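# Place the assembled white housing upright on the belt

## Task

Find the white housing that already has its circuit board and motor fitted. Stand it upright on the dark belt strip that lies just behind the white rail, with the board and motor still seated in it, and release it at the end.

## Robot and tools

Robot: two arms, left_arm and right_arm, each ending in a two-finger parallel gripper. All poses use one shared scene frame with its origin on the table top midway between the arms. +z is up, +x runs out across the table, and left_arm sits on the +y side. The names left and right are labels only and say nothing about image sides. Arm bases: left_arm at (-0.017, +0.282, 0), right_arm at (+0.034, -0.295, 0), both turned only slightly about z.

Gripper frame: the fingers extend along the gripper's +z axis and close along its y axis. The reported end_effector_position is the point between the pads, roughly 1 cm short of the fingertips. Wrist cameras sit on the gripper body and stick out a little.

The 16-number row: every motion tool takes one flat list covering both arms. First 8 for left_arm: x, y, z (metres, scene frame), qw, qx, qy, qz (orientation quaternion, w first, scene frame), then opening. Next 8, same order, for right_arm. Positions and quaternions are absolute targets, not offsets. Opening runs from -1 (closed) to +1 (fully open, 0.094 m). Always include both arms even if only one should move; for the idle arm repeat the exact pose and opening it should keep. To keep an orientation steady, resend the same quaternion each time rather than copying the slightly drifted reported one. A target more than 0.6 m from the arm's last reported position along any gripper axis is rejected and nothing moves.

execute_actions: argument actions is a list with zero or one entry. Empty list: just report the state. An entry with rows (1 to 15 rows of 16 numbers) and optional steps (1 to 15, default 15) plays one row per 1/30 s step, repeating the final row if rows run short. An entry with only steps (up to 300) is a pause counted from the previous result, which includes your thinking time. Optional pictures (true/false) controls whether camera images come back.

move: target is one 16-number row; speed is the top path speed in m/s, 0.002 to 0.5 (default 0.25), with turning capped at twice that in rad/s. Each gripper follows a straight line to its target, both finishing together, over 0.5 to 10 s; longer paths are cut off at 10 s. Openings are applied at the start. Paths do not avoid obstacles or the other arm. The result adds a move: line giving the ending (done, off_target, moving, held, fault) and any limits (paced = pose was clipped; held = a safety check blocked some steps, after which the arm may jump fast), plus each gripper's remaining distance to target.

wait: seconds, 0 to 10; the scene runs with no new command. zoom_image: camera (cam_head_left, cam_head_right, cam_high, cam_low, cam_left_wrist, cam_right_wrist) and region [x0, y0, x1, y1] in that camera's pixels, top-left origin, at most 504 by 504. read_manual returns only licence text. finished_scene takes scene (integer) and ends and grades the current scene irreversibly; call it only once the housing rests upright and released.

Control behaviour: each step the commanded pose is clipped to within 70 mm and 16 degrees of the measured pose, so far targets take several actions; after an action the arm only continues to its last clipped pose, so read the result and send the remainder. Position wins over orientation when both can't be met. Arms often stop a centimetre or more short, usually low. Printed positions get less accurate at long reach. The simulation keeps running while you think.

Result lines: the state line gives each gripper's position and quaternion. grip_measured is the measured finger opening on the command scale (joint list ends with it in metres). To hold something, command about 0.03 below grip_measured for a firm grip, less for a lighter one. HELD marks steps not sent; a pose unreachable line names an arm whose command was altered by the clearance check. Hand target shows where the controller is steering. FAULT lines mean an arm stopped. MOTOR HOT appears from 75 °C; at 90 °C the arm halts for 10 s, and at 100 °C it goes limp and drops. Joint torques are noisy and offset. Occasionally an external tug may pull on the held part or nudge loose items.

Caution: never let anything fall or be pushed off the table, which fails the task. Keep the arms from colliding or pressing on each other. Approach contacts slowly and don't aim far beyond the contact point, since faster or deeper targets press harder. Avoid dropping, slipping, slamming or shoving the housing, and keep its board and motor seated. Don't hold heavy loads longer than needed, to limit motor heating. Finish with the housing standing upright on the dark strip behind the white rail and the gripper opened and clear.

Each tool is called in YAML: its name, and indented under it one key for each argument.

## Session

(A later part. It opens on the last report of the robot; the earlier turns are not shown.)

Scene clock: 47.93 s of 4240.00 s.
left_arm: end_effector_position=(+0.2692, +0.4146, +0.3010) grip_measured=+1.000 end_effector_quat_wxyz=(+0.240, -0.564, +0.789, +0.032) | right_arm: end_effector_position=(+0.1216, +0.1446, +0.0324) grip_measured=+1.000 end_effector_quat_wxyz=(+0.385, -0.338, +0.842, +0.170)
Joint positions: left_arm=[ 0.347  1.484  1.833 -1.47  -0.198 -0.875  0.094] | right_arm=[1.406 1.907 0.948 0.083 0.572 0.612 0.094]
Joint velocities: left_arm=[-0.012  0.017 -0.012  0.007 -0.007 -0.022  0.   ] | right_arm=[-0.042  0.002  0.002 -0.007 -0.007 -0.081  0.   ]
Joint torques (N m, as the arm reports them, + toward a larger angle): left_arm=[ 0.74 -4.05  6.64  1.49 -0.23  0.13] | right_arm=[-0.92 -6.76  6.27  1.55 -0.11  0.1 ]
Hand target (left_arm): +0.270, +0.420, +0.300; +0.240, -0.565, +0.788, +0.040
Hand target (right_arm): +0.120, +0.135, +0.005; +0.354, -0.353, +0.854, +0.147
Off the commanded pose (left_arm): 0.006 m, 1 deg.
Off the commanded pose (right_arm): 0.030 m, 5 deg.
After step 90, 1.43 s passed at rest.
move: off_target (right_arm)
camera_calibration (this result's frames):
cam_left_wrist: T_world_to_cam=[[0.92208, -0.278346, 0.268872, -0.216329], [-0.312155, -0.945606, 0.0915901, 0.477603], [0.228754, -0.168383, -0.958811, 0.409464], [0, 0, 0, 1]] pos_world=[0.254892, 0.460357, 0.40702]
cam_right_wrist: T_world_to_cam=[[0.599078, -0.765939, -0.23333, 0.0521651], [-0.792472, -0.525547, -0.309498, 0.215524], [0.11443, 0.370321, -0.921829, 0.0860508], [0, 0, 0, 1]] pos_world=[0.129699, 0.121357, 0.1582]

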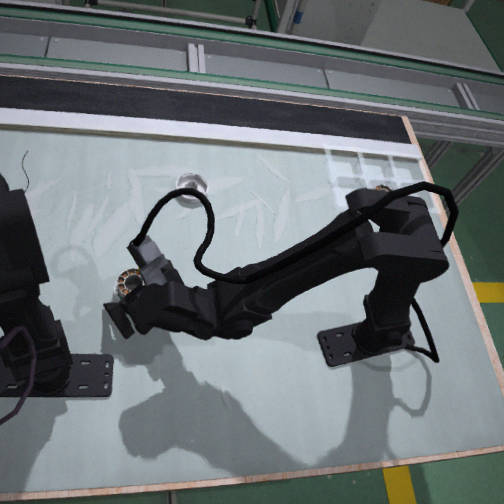

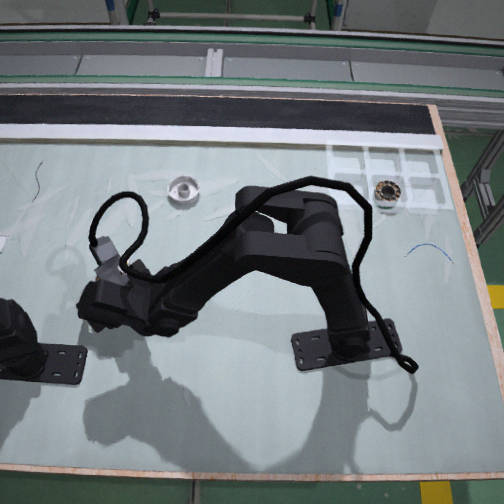

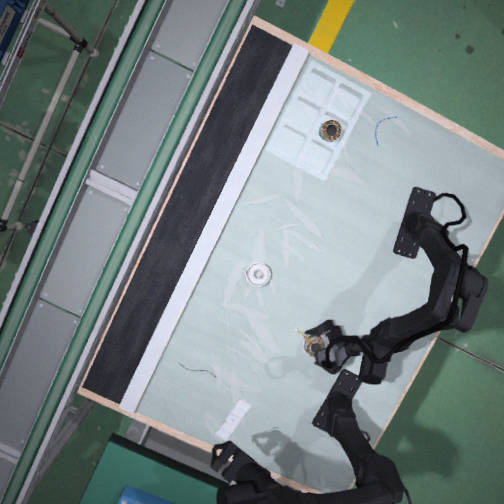

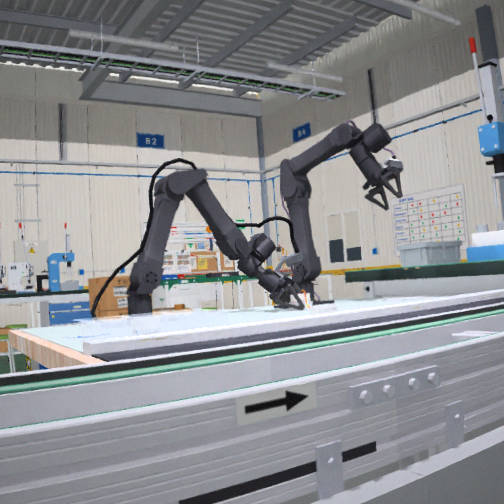

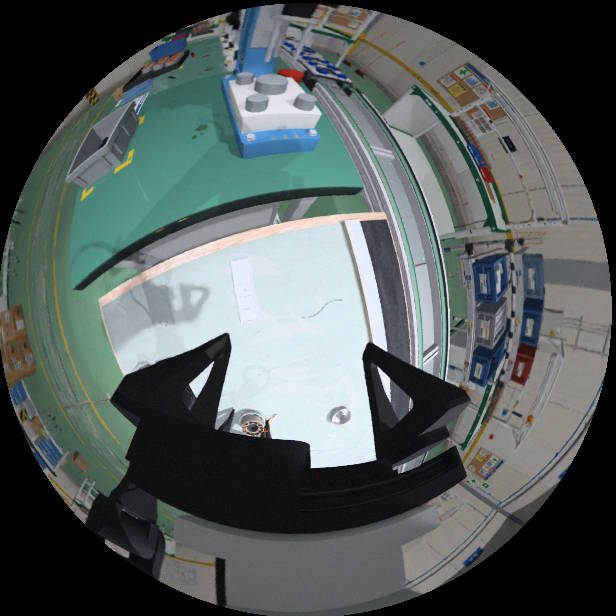

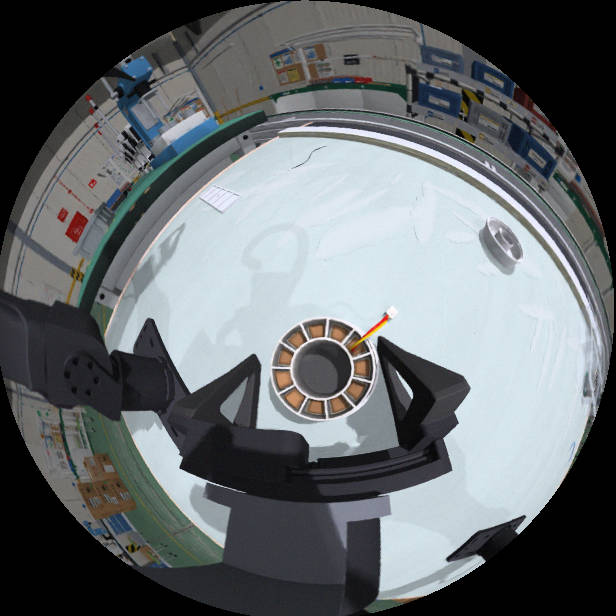

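move:
  target: [0.27,0.42,0.3,0.24,-0.565,0.788,0.04,1,0.122,0.136,0.024,0.354,-0.354,0.854,0.147,1]
  speed: 0.02

move:
  target: [0.27,0.42,0.3,0.24,-0.565,0.788,0.04,1,0.122,0.136,0.024,0.354,-0.354,0.854,0.147,0.35]
  speed: 0.02

zoom_image:
  camera: "cam_low"
  region: [220,230,360,330]

Scene clock: 58.63 s of 4240.00 s.
left_arm: end_effector_position=(+0.2693, +0.4144, +0.3010) grip_measured=+1.000 end_effector_quat_wxyz=(+0.239, -0.564, +0.789, +0.031) | right_arm: end_effector_position=(+0.1216, +0.1449, +0.0326) grip_measured=+1.000 end_effector_quat_wxyz=(+0.379, -0.343, +0.844, +0.165)
Joint positions: left_arm=[ 0.347  1.484  1.833 -1.47  -0.196 -0.875  0.094] | right_arm=[1.403 1.908 0.965 0.049 0.563 0.609 0.094]
Joint velocities: left_arm=[ 0.002  0.012 -0.002  0.007 -0.081 -0.037  0.   ] | right_arm=[ 0.012  0.002  0.007 -0.051 -0.11  -0.051  0.   ]
Joint torques (N m, as the arm reports them, + toward a larger angle): left_arm=[ 0.74 -4.09  6.63  1.49 -0.25  0.14] | right_arm=[ -1.24 -10.9    6.82   1.15  -0.05   0.06]
Hand target (left_arm): +0.270, +0.420, +0.300; +0.240, -0.565, +0.788, +0.040
Hand target (right_arm): +0.122, +0.136, +0.024; +0.354, -0.353, +0.853, +0.148
Off the commanded pose (left_arm): 0.006 m, 1 deg.
Off the commanded pose (right_arm): 0.012 m, 4 deg.
After step 90, 5.30 s passed at rest.
move: off_target (right_arm)
camera_calibration (this result's frames):
cam_left_wrist: T_world_to_cam=[[0.921778, -0.278606, 0.269636, -0.216523], [-0.312821, -0.945279, 0.0926874, 0.477121], [0.229058, -0.169785, -0.958491, 0.409755], [0, 0, 0, 1]] pos_world=[0.254982, 0.460259, 0.406906]
cam_right_wrist: T_world_to_cam=[[0.601057, -0.767522, -0.222801, 0.0521325], [-0.791913, -0.534384, -0.29548, 0.21648], [0.107726, 0.354039, -0.929006, 0.0895558], [0, 0, 0, 1]] pos_world=[0.130451, 0.12399, 0.158779]

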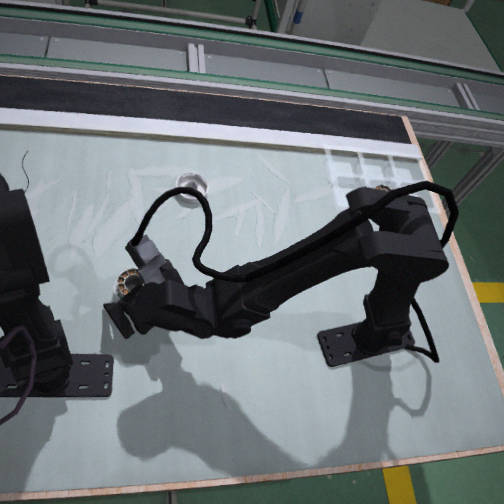

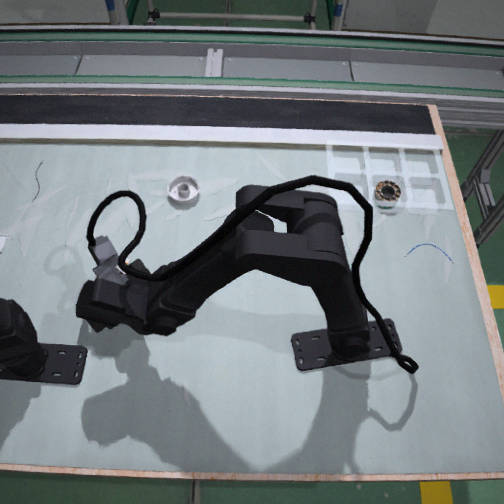

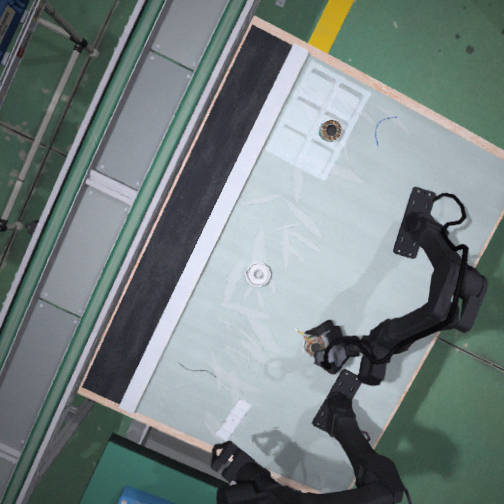

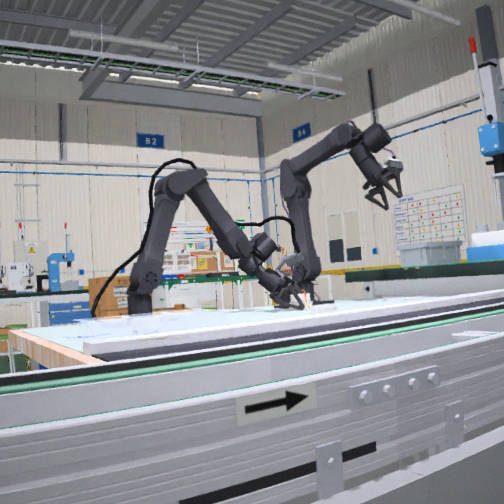

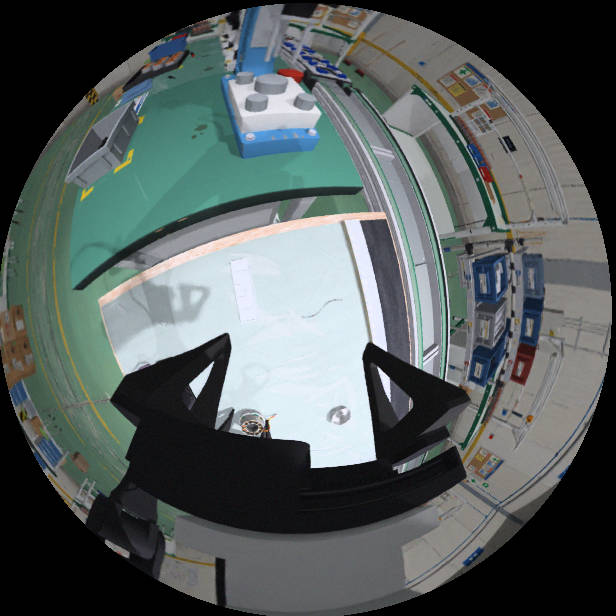

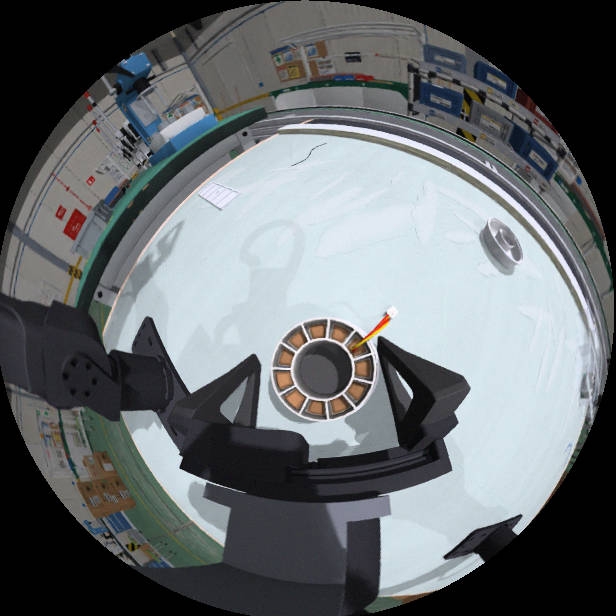

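Scene clock: 60.57 s of 4240.00 s.
left_arm: end_effector_position=(+0.2695, +0.4141, +0.3010) grip_measured=+1.000 end_effector_quat_wxyz=(+0.239, -0.564, +0.790, +0.031) | right_arm: end_effector_position=(+0.1218, +0.1450, +0.0326) grip_measured=+0.388 end_effector_quat_wxyz=(+0.379, -0.343, +0.844, +0.165)
Joint positions: left_arm=[ 0.347  1.484  1.833 -1.47  -0.195 -0.875  0.094] | right_arm=[1.402 1.908 0.965 0.05  0.562 0.609 0.065]
Joint velocities: left_arm=[-0.002 -0.002  0.002 -0.022 -0.007 -0.095  0.   ] | right_arm=[-0.007  0.012 -0.002  0.051 -0.037 -0.051 -0.   ]
Joint torques (N m, as the arm reports them, + toward a larger angle): left_arm=[ 0.74 -4.07  6.65  1.49 -0.26  0.13] | right_arm=[ -1.14 -10.92   6.88   1.14  -0.04   0.06]
Hand target (left_arm): +0.270, +0.420, +0.300; +0.240, -0.565, +0.788, +0.040
Hand target (right_arm): +0.122, +0.136, +0.024; +0.354, -0.353, +0.853, +0.148
Off the commanded pose (left_arm): 0.006 m, 1 deg.
Off the commanded pose (right_arm): 0.012 m, 4 deg.
move: off_target (right_arm)
camera_calibration (this result's frames):
cam_left_wrist: T_world_to_cam=[[0.921476, -0.278865, 0.270399, -0.216718], [-0.313488, -0.94495, 0.093784, 0.47664], [0.229361, -0.171187, -0.95817, 0.410045], [0, 0, 0, 1]] pos_world=[0.255073, 0.46016, 0.406792]
cam_right_wrist: T_world_to_cam=[[0.600944, -0.767503, -0.223171, 0.0520559], [-0.792047, -0.534306, -0.29526, 0.216673], [0.107371, 0.354196, -0.928987, 0.0895336], [0, 0, 0, 1]] pos_world=[0.130719, 0.124011, 0.158768]

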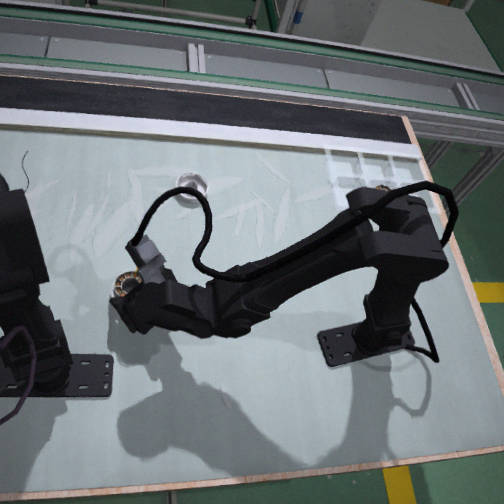

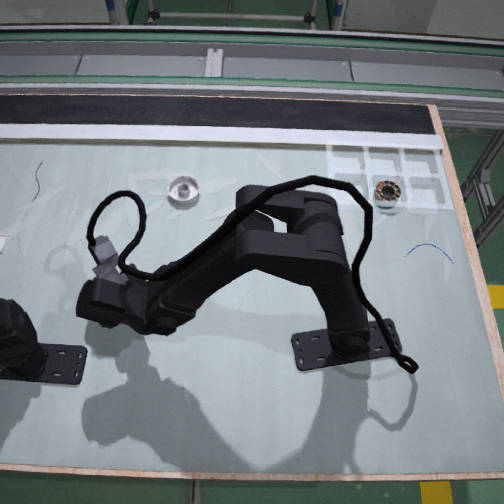

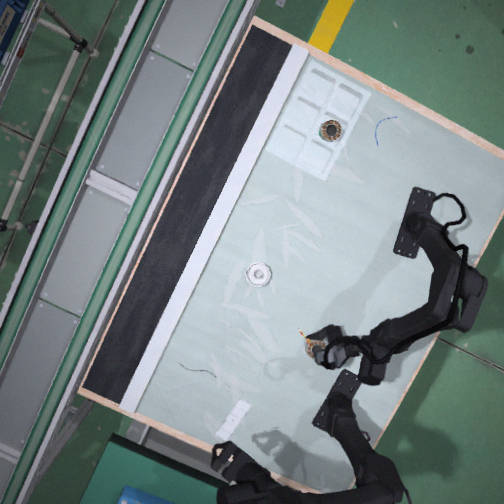

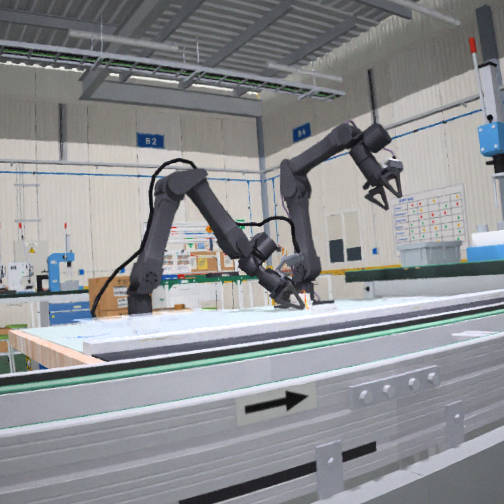

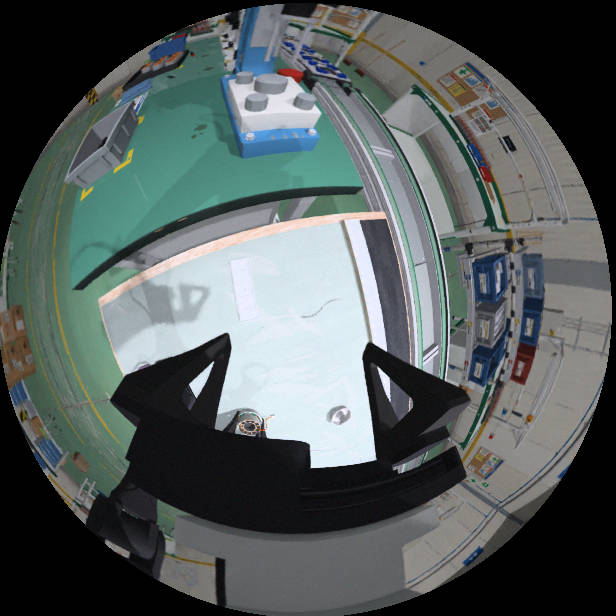

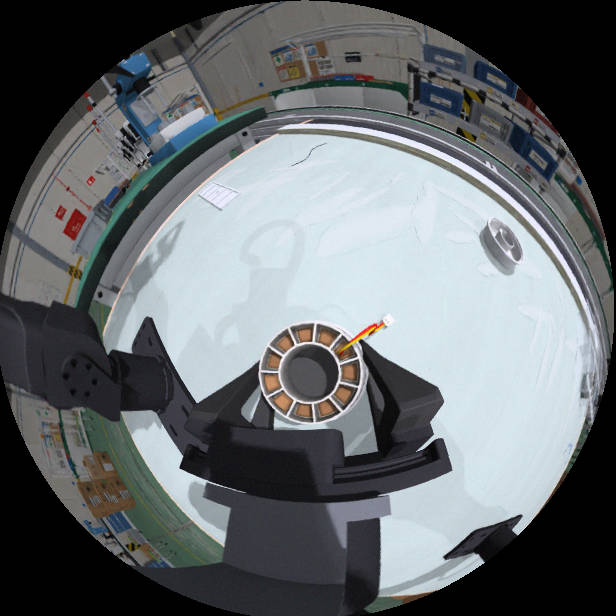

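Region (220, 230, 360, 330) of cam_low's 504x504 image, scaled by 3.600, with more detail than that image has; it fills the top 360 rows of this view, and the rest is white.

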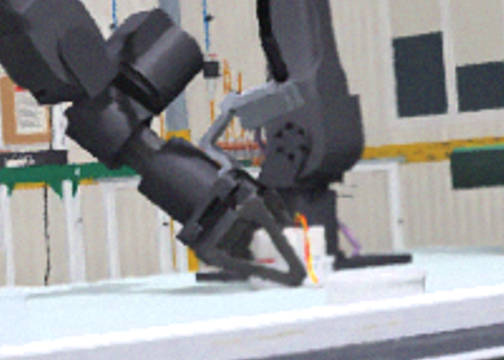

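move:
  target: [0.27,0.42,0.3,0.24,-0.565,0.788,0.04,1,0.15,0.12,0.15,0.379,-0.343,0.844,0.165,0.35]
  speed: 0.06

move:
  target: [0.635,-0.16,0.13,0.424,-0.071,0.902,0.033,0.35]

move:
  target: [0.27,0.42,0.3,0.24,-0.565,0.788,0.04,1,0.635,-0.16,0.13,0.424,-0.071,0.902,0.033,0.35]
  speed: 0.1

Scene clock: 69.37 s of 4240.00 s.
left_arm: end_effector_position=(+0.2695, +0.4141, +0.3009) grip_measured=+1.000 end_effector_quat_wxyz=(+0.239, -0.564, +0.790, +0.030) | right_arm: end_effector_position=(+0.1425, +0.1173, +0.1272) grip_measured=+0.388 end_effector_quat_wxyz=(+0.363, -0.355, +0.848, +0.152)
Joint positions: left_arm=[ 0.347  1.484  1.833 -1.47  -0.194 -0.875  0.094] | right_arm=[ 1.328  1.634  1.085 -0.352  0.494  0.541  0.065]
Joint velocities: left_arm=[-0.002 -0.007  0.002  0.007  0.051 -0.007  0.   ] | right_arm=[-0.007 -0.002  0.017  0.007 -0.022  0.051 -0.   ]
Joint torques (N m, as the arm reports them, + toward a larger angle): left_arm=[ 0.75 -4.07  6.64  1.49 -0.27  0.13] | right_arm=[ -0.96 -11.27   9.67   1.95   0.38  -0.08]
Hand target (left_arm): +0.270, +0.420, +0.300; +0.240, -0.565, +0.788, +0.040
Hand target (right_arm): +0.149, +0.120, +0.149; +0.379, -0.343, +0.843, +0.165
Off the commanded pose (left_arm): 0.006 m, 1 deg.
Off the commanded pose (right_arm): 0.024 m, 3 deg.
After step 90, 3.23 s passed at rest.
move: off_target (right_arm)
camera_calibration (this result's frames):
cam_left_wrist: T_world_to_cam=[[0.921401, -0.278929, 0.27059, -0.216766], [-0.313655, -0.944867, 0.094058, 0.47652], [0.229436, -0.171537, -0.958089, 0.410118], [0, 0, 0, 1]] pos_world=[0.255096, 0.460136, 0.406764]
cam_right_wrist: T_world_to_cam=[[0.607973, -0.768029, -0.201246, 0.0357299], [-0.789286, -0.557201, -0.257983, 0.243697], [0.0860038, 0.315687, -0.944958, 0.194542], [0, 0, 0, 1]] pos_world=[0.153893, 0.101816, 0.253894]

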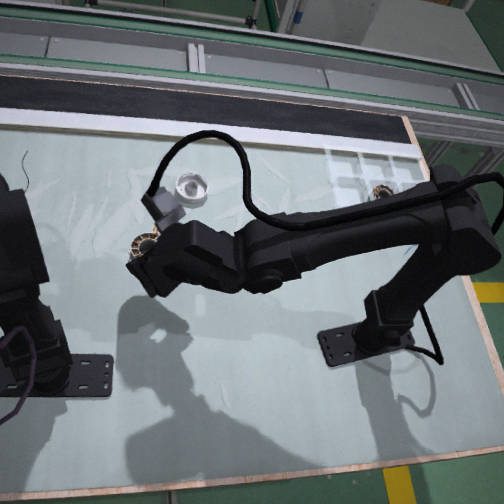

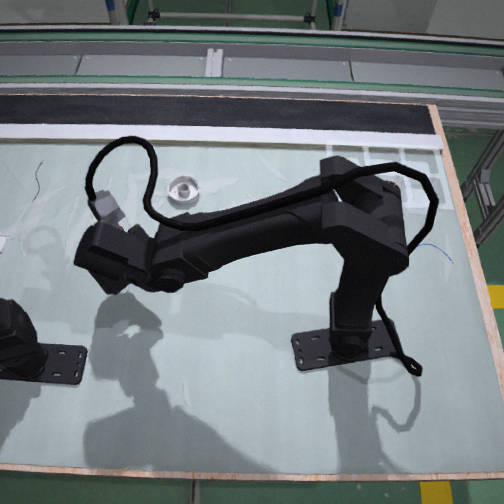

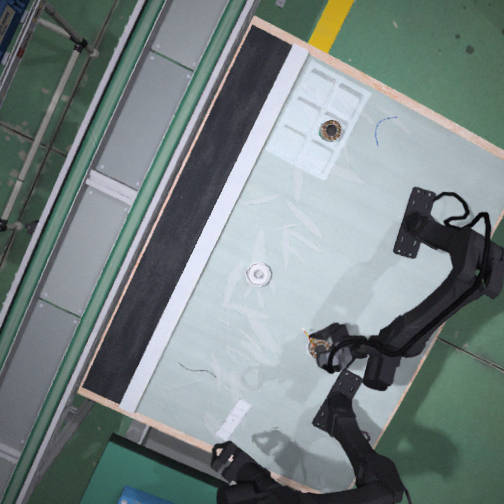

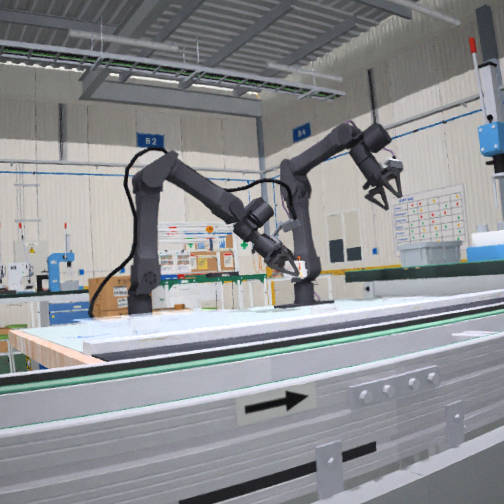

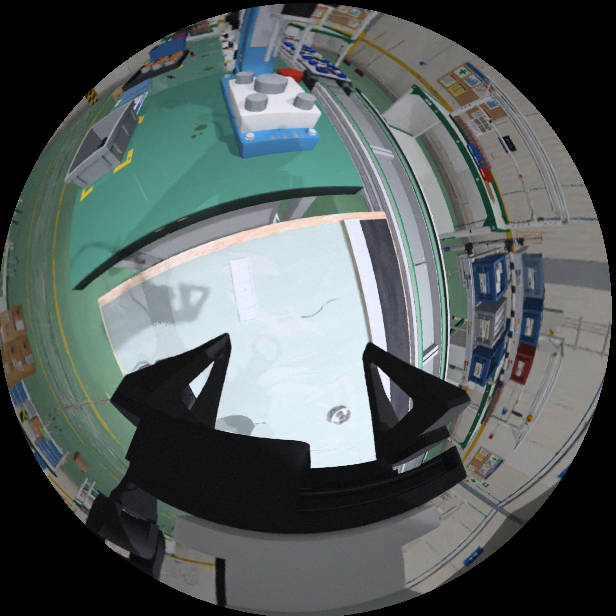

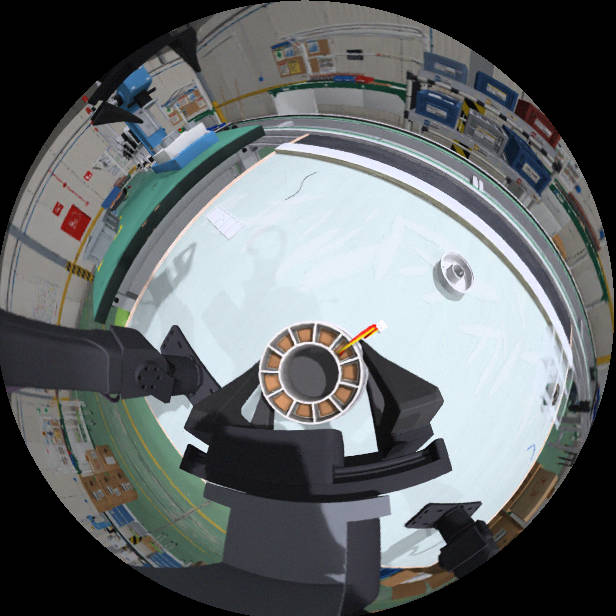

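Scene clock: 75.50 s of 4240.00 s.
left_arm: end_effector_position=(+0.2695, +0.4140, +0.3009) grip_measured=+1.000 end_effector_quat_wxyz=(+0.239, -0.564, +0.790, +0.030) | right_arm: end_effector_position=(+0.6237, -0.1588, +0.1218) grip_measured=+0.388 end_effector_quat_wxyz=(+0.415, -0.069, +0.906, +0.036)
Joint positions: left_arm=[ 0.347  1.484  1.833 -1.47  -0.194 -0.875  0.094] | right_arm=[ 0.06   2.178  1.734 -0.268  0.06   0.063  0.065]
Joint velocities: left_arm=[ 0.002 -0.012  0.002  0.022  0.051 -0.022  0.   ] | right_arm=[ 0.002 -0.002 -0.007 -0.007 -0.007  0.007 -0.   ]
Joint torques (N m, as the arm reports them, + toward a larger angle): left_arm=[ 0.74 -4.07  6.64  1.49 -0.27  0.14] | right_arm=[ -0.53 -14.18  10.53   2.4    0.01  -0.09]
Hand target (left_arm): +0.270, +0.420, +0.300; +0.240, -0.565, +0.788, +0.040
Hand target (right_arm): +0.631, -0.160, +0.133; +0.428, -0.070, +0.900, +0.037
Off the commanded pose (left_arm): 0.006 m, 1 deg.
Off the commanded pose (right_arm): 0.014 m, 1 deg.
move: off_target (right_arm)
camera_calibration (this result's frames):
cam_left_wrist: T_world_to_cam=[[0.921325, -0.278993, 0.270781, -0.216815], [-0.313822, -0.944784, 0.094332, 0.476399], [0.229512, -0.171887, -0.958008, 0.41019], [0, 0, 0, 1]] pos_world=[0.255118, 0.460111, 0.406735]
cam_right_wrist: T_world_to_cam=[[0.0408442, -0.975907, -0.214329, -0.147624], [-0.951963, 0.027144, -0.305008, 0.668273], [0.303477, 0.216491, -0.927919, 0.0818019], [0, 0, 0, 1]] pos_world=[0.617375, -0.179916, 0.248094]

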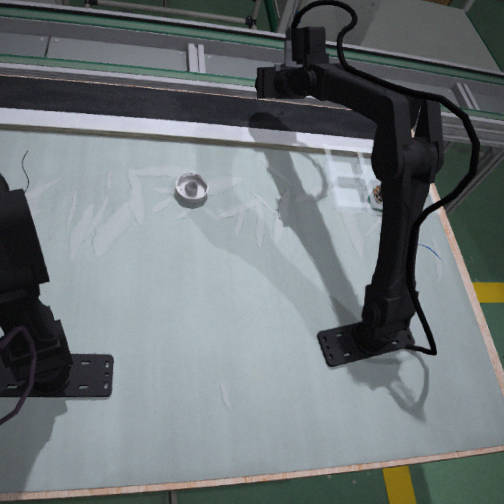

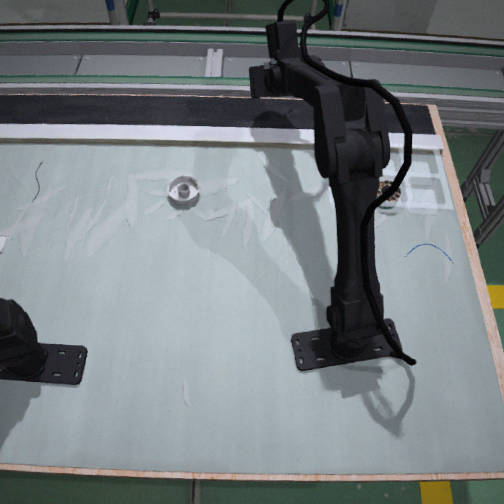

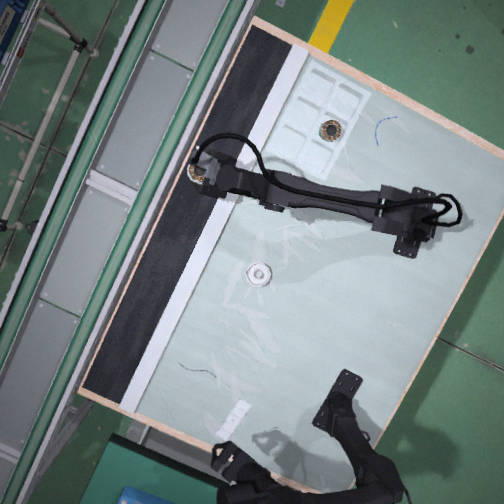

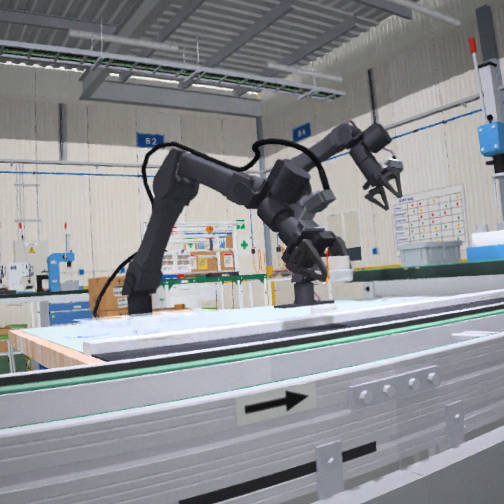

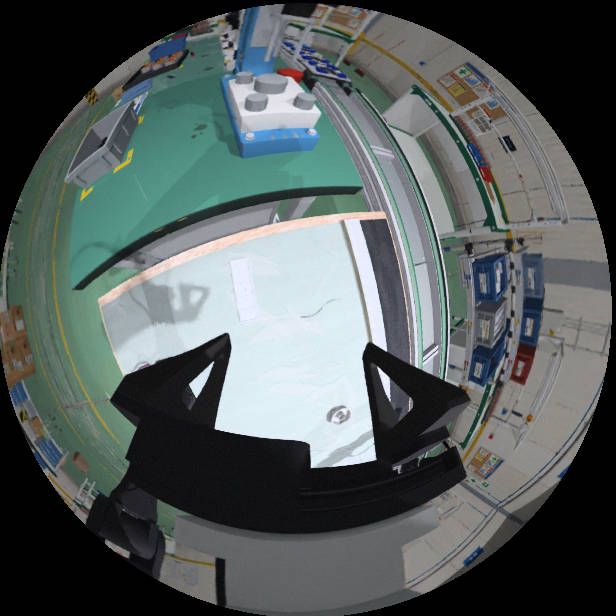

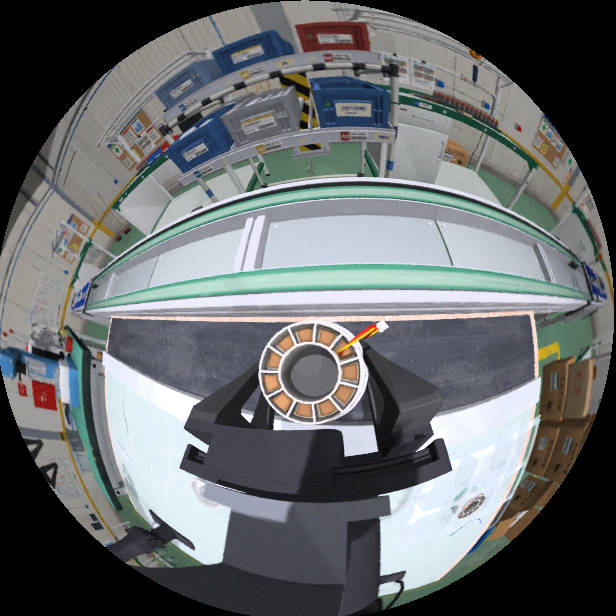

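move:
  target: [0.625,-0.16,0.065,0.424,-0.071,0.902,0.033,0.35,0.625,-0.16,0.065,0.424,-0.071,0.902,0.033,0.35]
  speed: 0.002

move:
  target: [0.27,0.42,0.3,0.24,-0.565,0.788,0.04,1,0.625,-0.16,0.065,0.424,-0.071,0.902,0.033,0.35]
  speed: 0.04

zoom_image:
  camera: "cam_low"
  region: [260,230,400,340]

Scene clock: 91.67 s of 4240.00 s.
left_arm: end_effector_position=(+0.2811, +0.3986, +0.2962) grip_measured=+0.353 end_effector_quat_wxyz=(+0.244, -0.553, +0.796, +0.025) | right_arm: end_effector_position=(+0.6226, -0.1590, +0.1205) grip_measured=+0.388 end_effector_quat_wxyz=(+0.412, -0.069, +0.908, +0.036)
Joint positions: left_arm=[ 0.281  1.484  1.806 -1.44  -0.21  -0.91   0.064] | right_arm=[ 0.06   2.178  1.734 -0.275  0.06   0.063  0.065]
Joint velocities: left_arm=[-0.007 -0.017 -0.007  0.037  0.037 -0.037 -0.001] | right_arm=[ 0.007 -0.002 -0.002  0.066  0.066 -0.051 -0.   ]
Joint torques (N m, as the arm reports them, + toward a larger angle): left_arm=[-0.84 -5.34  5.09  1.51 -0.27  0.01] | right_arm=[  0.   -14.34   7.61   2.47   0.03  -0.01]
Hand target (left_arm): +0.279, +0.398, +0.294; +0.246, -0.552, +0.796, +0.031
Hand target (right_arm): +0.623, -0.159, +0.120; +0.415, -0.069, +0.907, +0.036
Off the commanded pose (left_arm): 0.696 m, 61 deg.
Off the commanded pose (right_arm): 0.056 m, 2 deg.
After step 90, 2.97 s passed at rest.
move: off_target (left_arm, right_arm; path cut at 10 s)
camera_calibration (this result's frames):
cam_left_wrist: T_world_to_cam=[[0.910137, -0.305456, 0.279905, -0.21949], [-0.341347, -0.935737, 0.088765, 0.471671], [0.234803, -0.176333, -0.955915, 0.400011], [0, 0, 0, 1]] pos_world=[0.266845, 0.444851, 0.401945]
cam_right_wrist: T_world_to_cam=[[0.0396872, -0.976196, -0.21323, -0.14751], [-0.954001, 0.0264461, -0.298636, 0.667227], [0.297166, 0.215274, -0.930242, 0.0850004], [0, 0, 0, 1]] pos_world=[0.61713, -0.179943, 0.246875]

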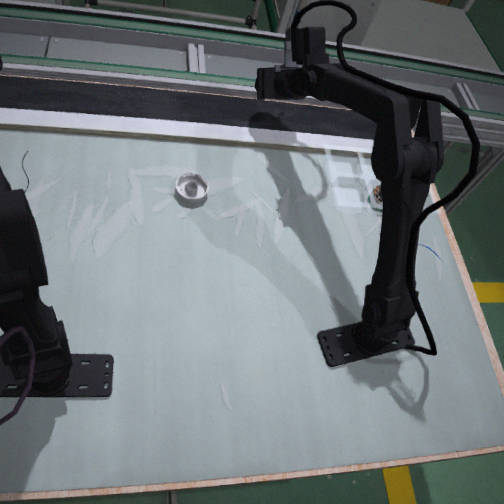

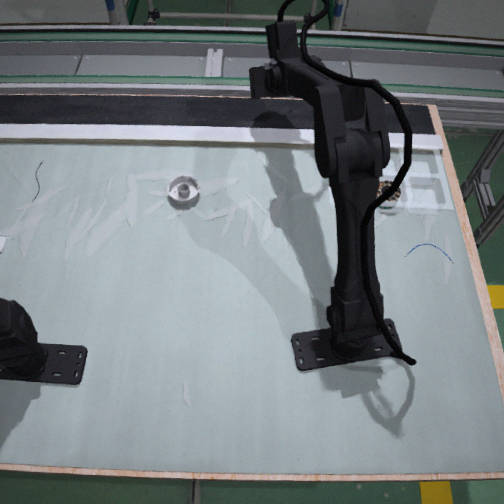

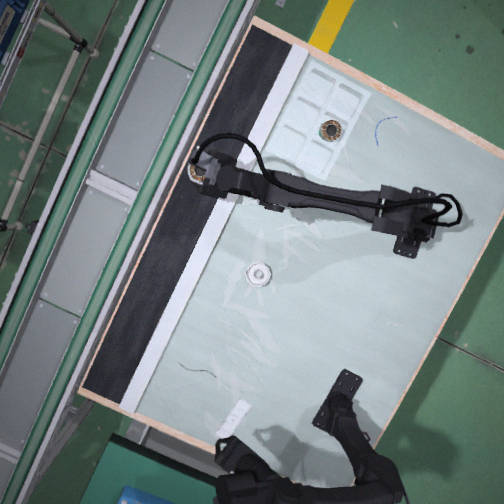

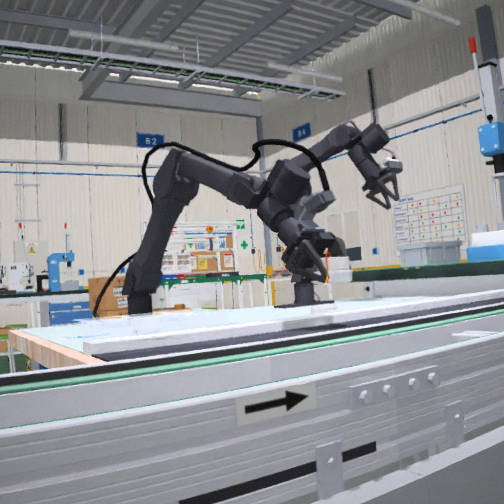

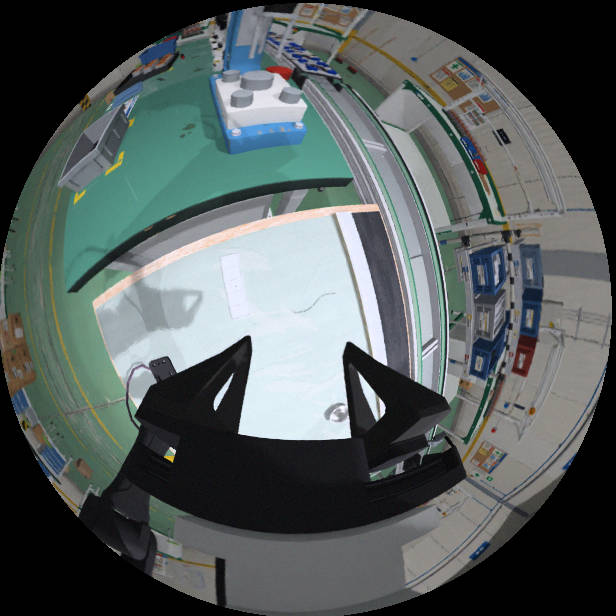

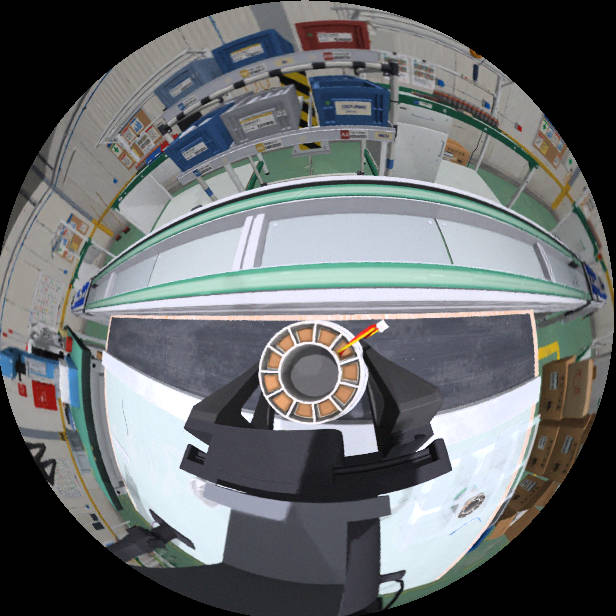

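Scene clock: 93.40 s of 4240.00 s.
left_arm: end_effector_position=(+0.2707, +0.4167, +0.2949) grip_measured=+1.000 end_effector_quat_wxyz=(+0.237, -0.566, +0.789, +0.037) | right_arm: end_effector_position=(+0.6175, -0.1602, +0.0584) grip_measured=+0.388 end_effector_quat_wxyz=(+0.404, -0.070, +0.911, +0.034)
Joint positions: left_arm=[ 0.347  1.484  1.806 -1.451 -0.206 -0.876  0.094] | right_arm=[ 0.06   2.241  1.592 -0.088  0.06   0.062  0.065]
Joint velocities: left_arm=[ 0.012  0.002  0.007 -0.051 -0.051 -0.007  0.   ] | right_arm=[ 0.007  0.012  0.002  0.11  -0.007  0.022 -0.   ]
Joint torques (N m, as the arm reports them, + toward a larger angle): left_arm=[ 0.74 -4.16  8.89  1.26 -0.14  0.15] | right_arm=[ -0.09 -14.39   7.56   2.74   0.08  -0.11]
Hand target (left_arm): +0.270, +0.420, +0.300; +0.240, -0.565, +0.788, +0.039
Hand target (right_arm): +0.625, -0.160, +0.065; +0.424, -0.071, +0.902, +0.033
Off the commanded pose (left_arm): 0.006 m, 1 deg.
Off the commanded pose (right_arm): 0.010 m, 3 deg.
move: off_target (right_arm)
camera_calibration (this result's frames):
cam_left_wrist: T_world_to_cam=[[0.925576, -0.27507, 0.260086, -0.215181], [-0.306965, -0.947417, 0.0904037, 0.480223], [0.221543, -0.163513, -0.961344, 0.404264], [0, 0, 0, 1]] pos_world=[0.257017, 0.461884, 0.401189]
cam_right_wrist: T_world_to_cam=[[0.0366034, -0.977184, -0.209216, -0.160272], [-0.958937, 0.0245746, -0.282551, 0.645696], [0.281246, 0.210967, -0.936159, 0.038408], [0, 0, 0, 1]] pos_world=[0.614246, -0.180586, 0.184866]

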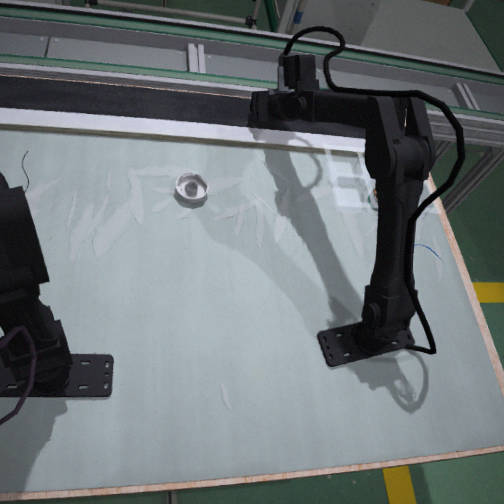

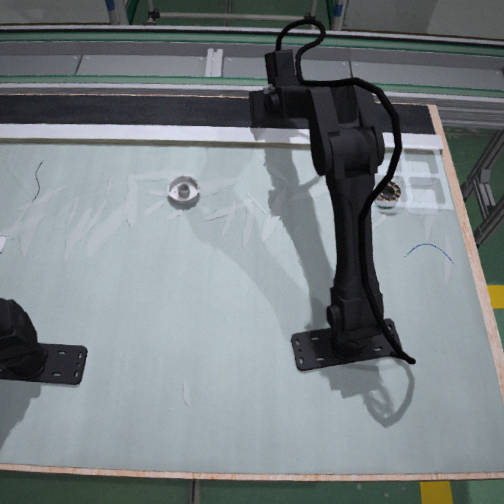

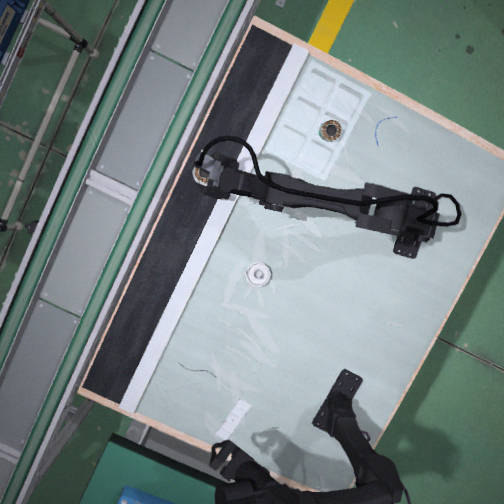

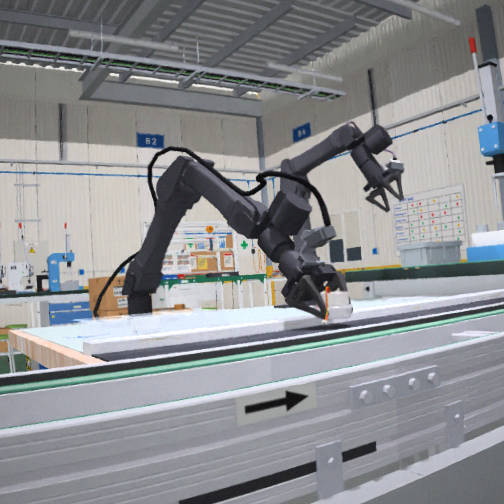

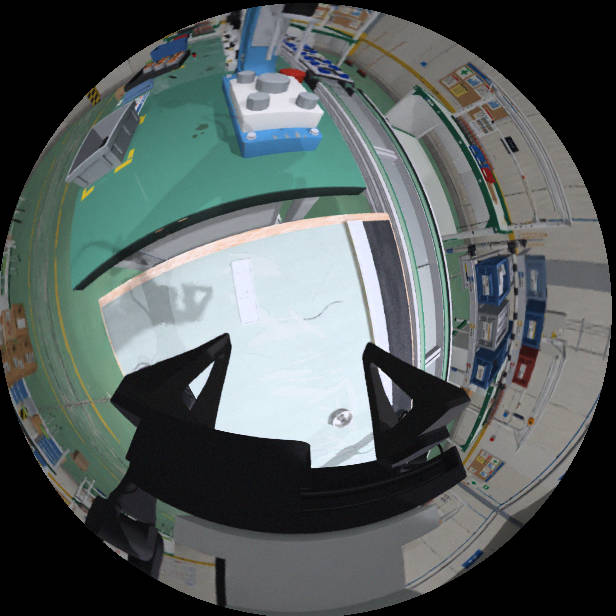

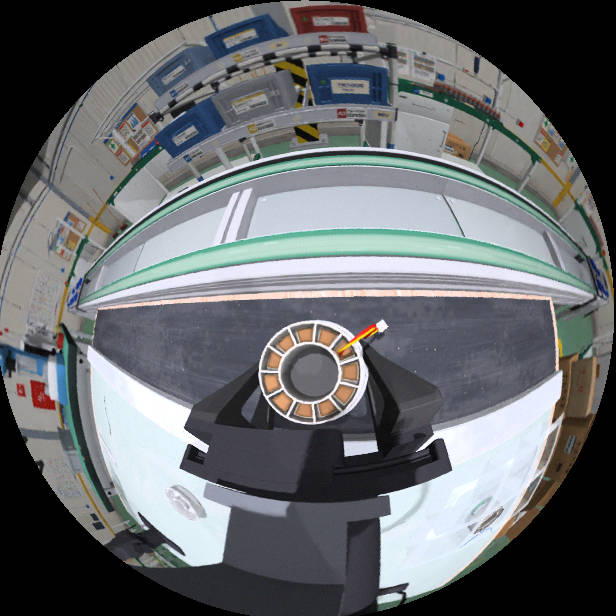

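Region (260, 230, 400, 340) of cam_low's 504x504 image, scaled by 3.600, with more detail than that image has; it fills the top 396 rows of this view, and the rest is white.

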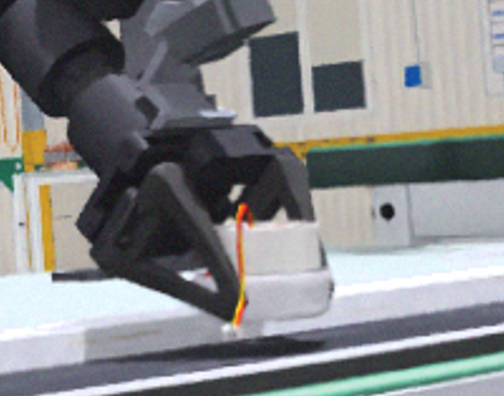

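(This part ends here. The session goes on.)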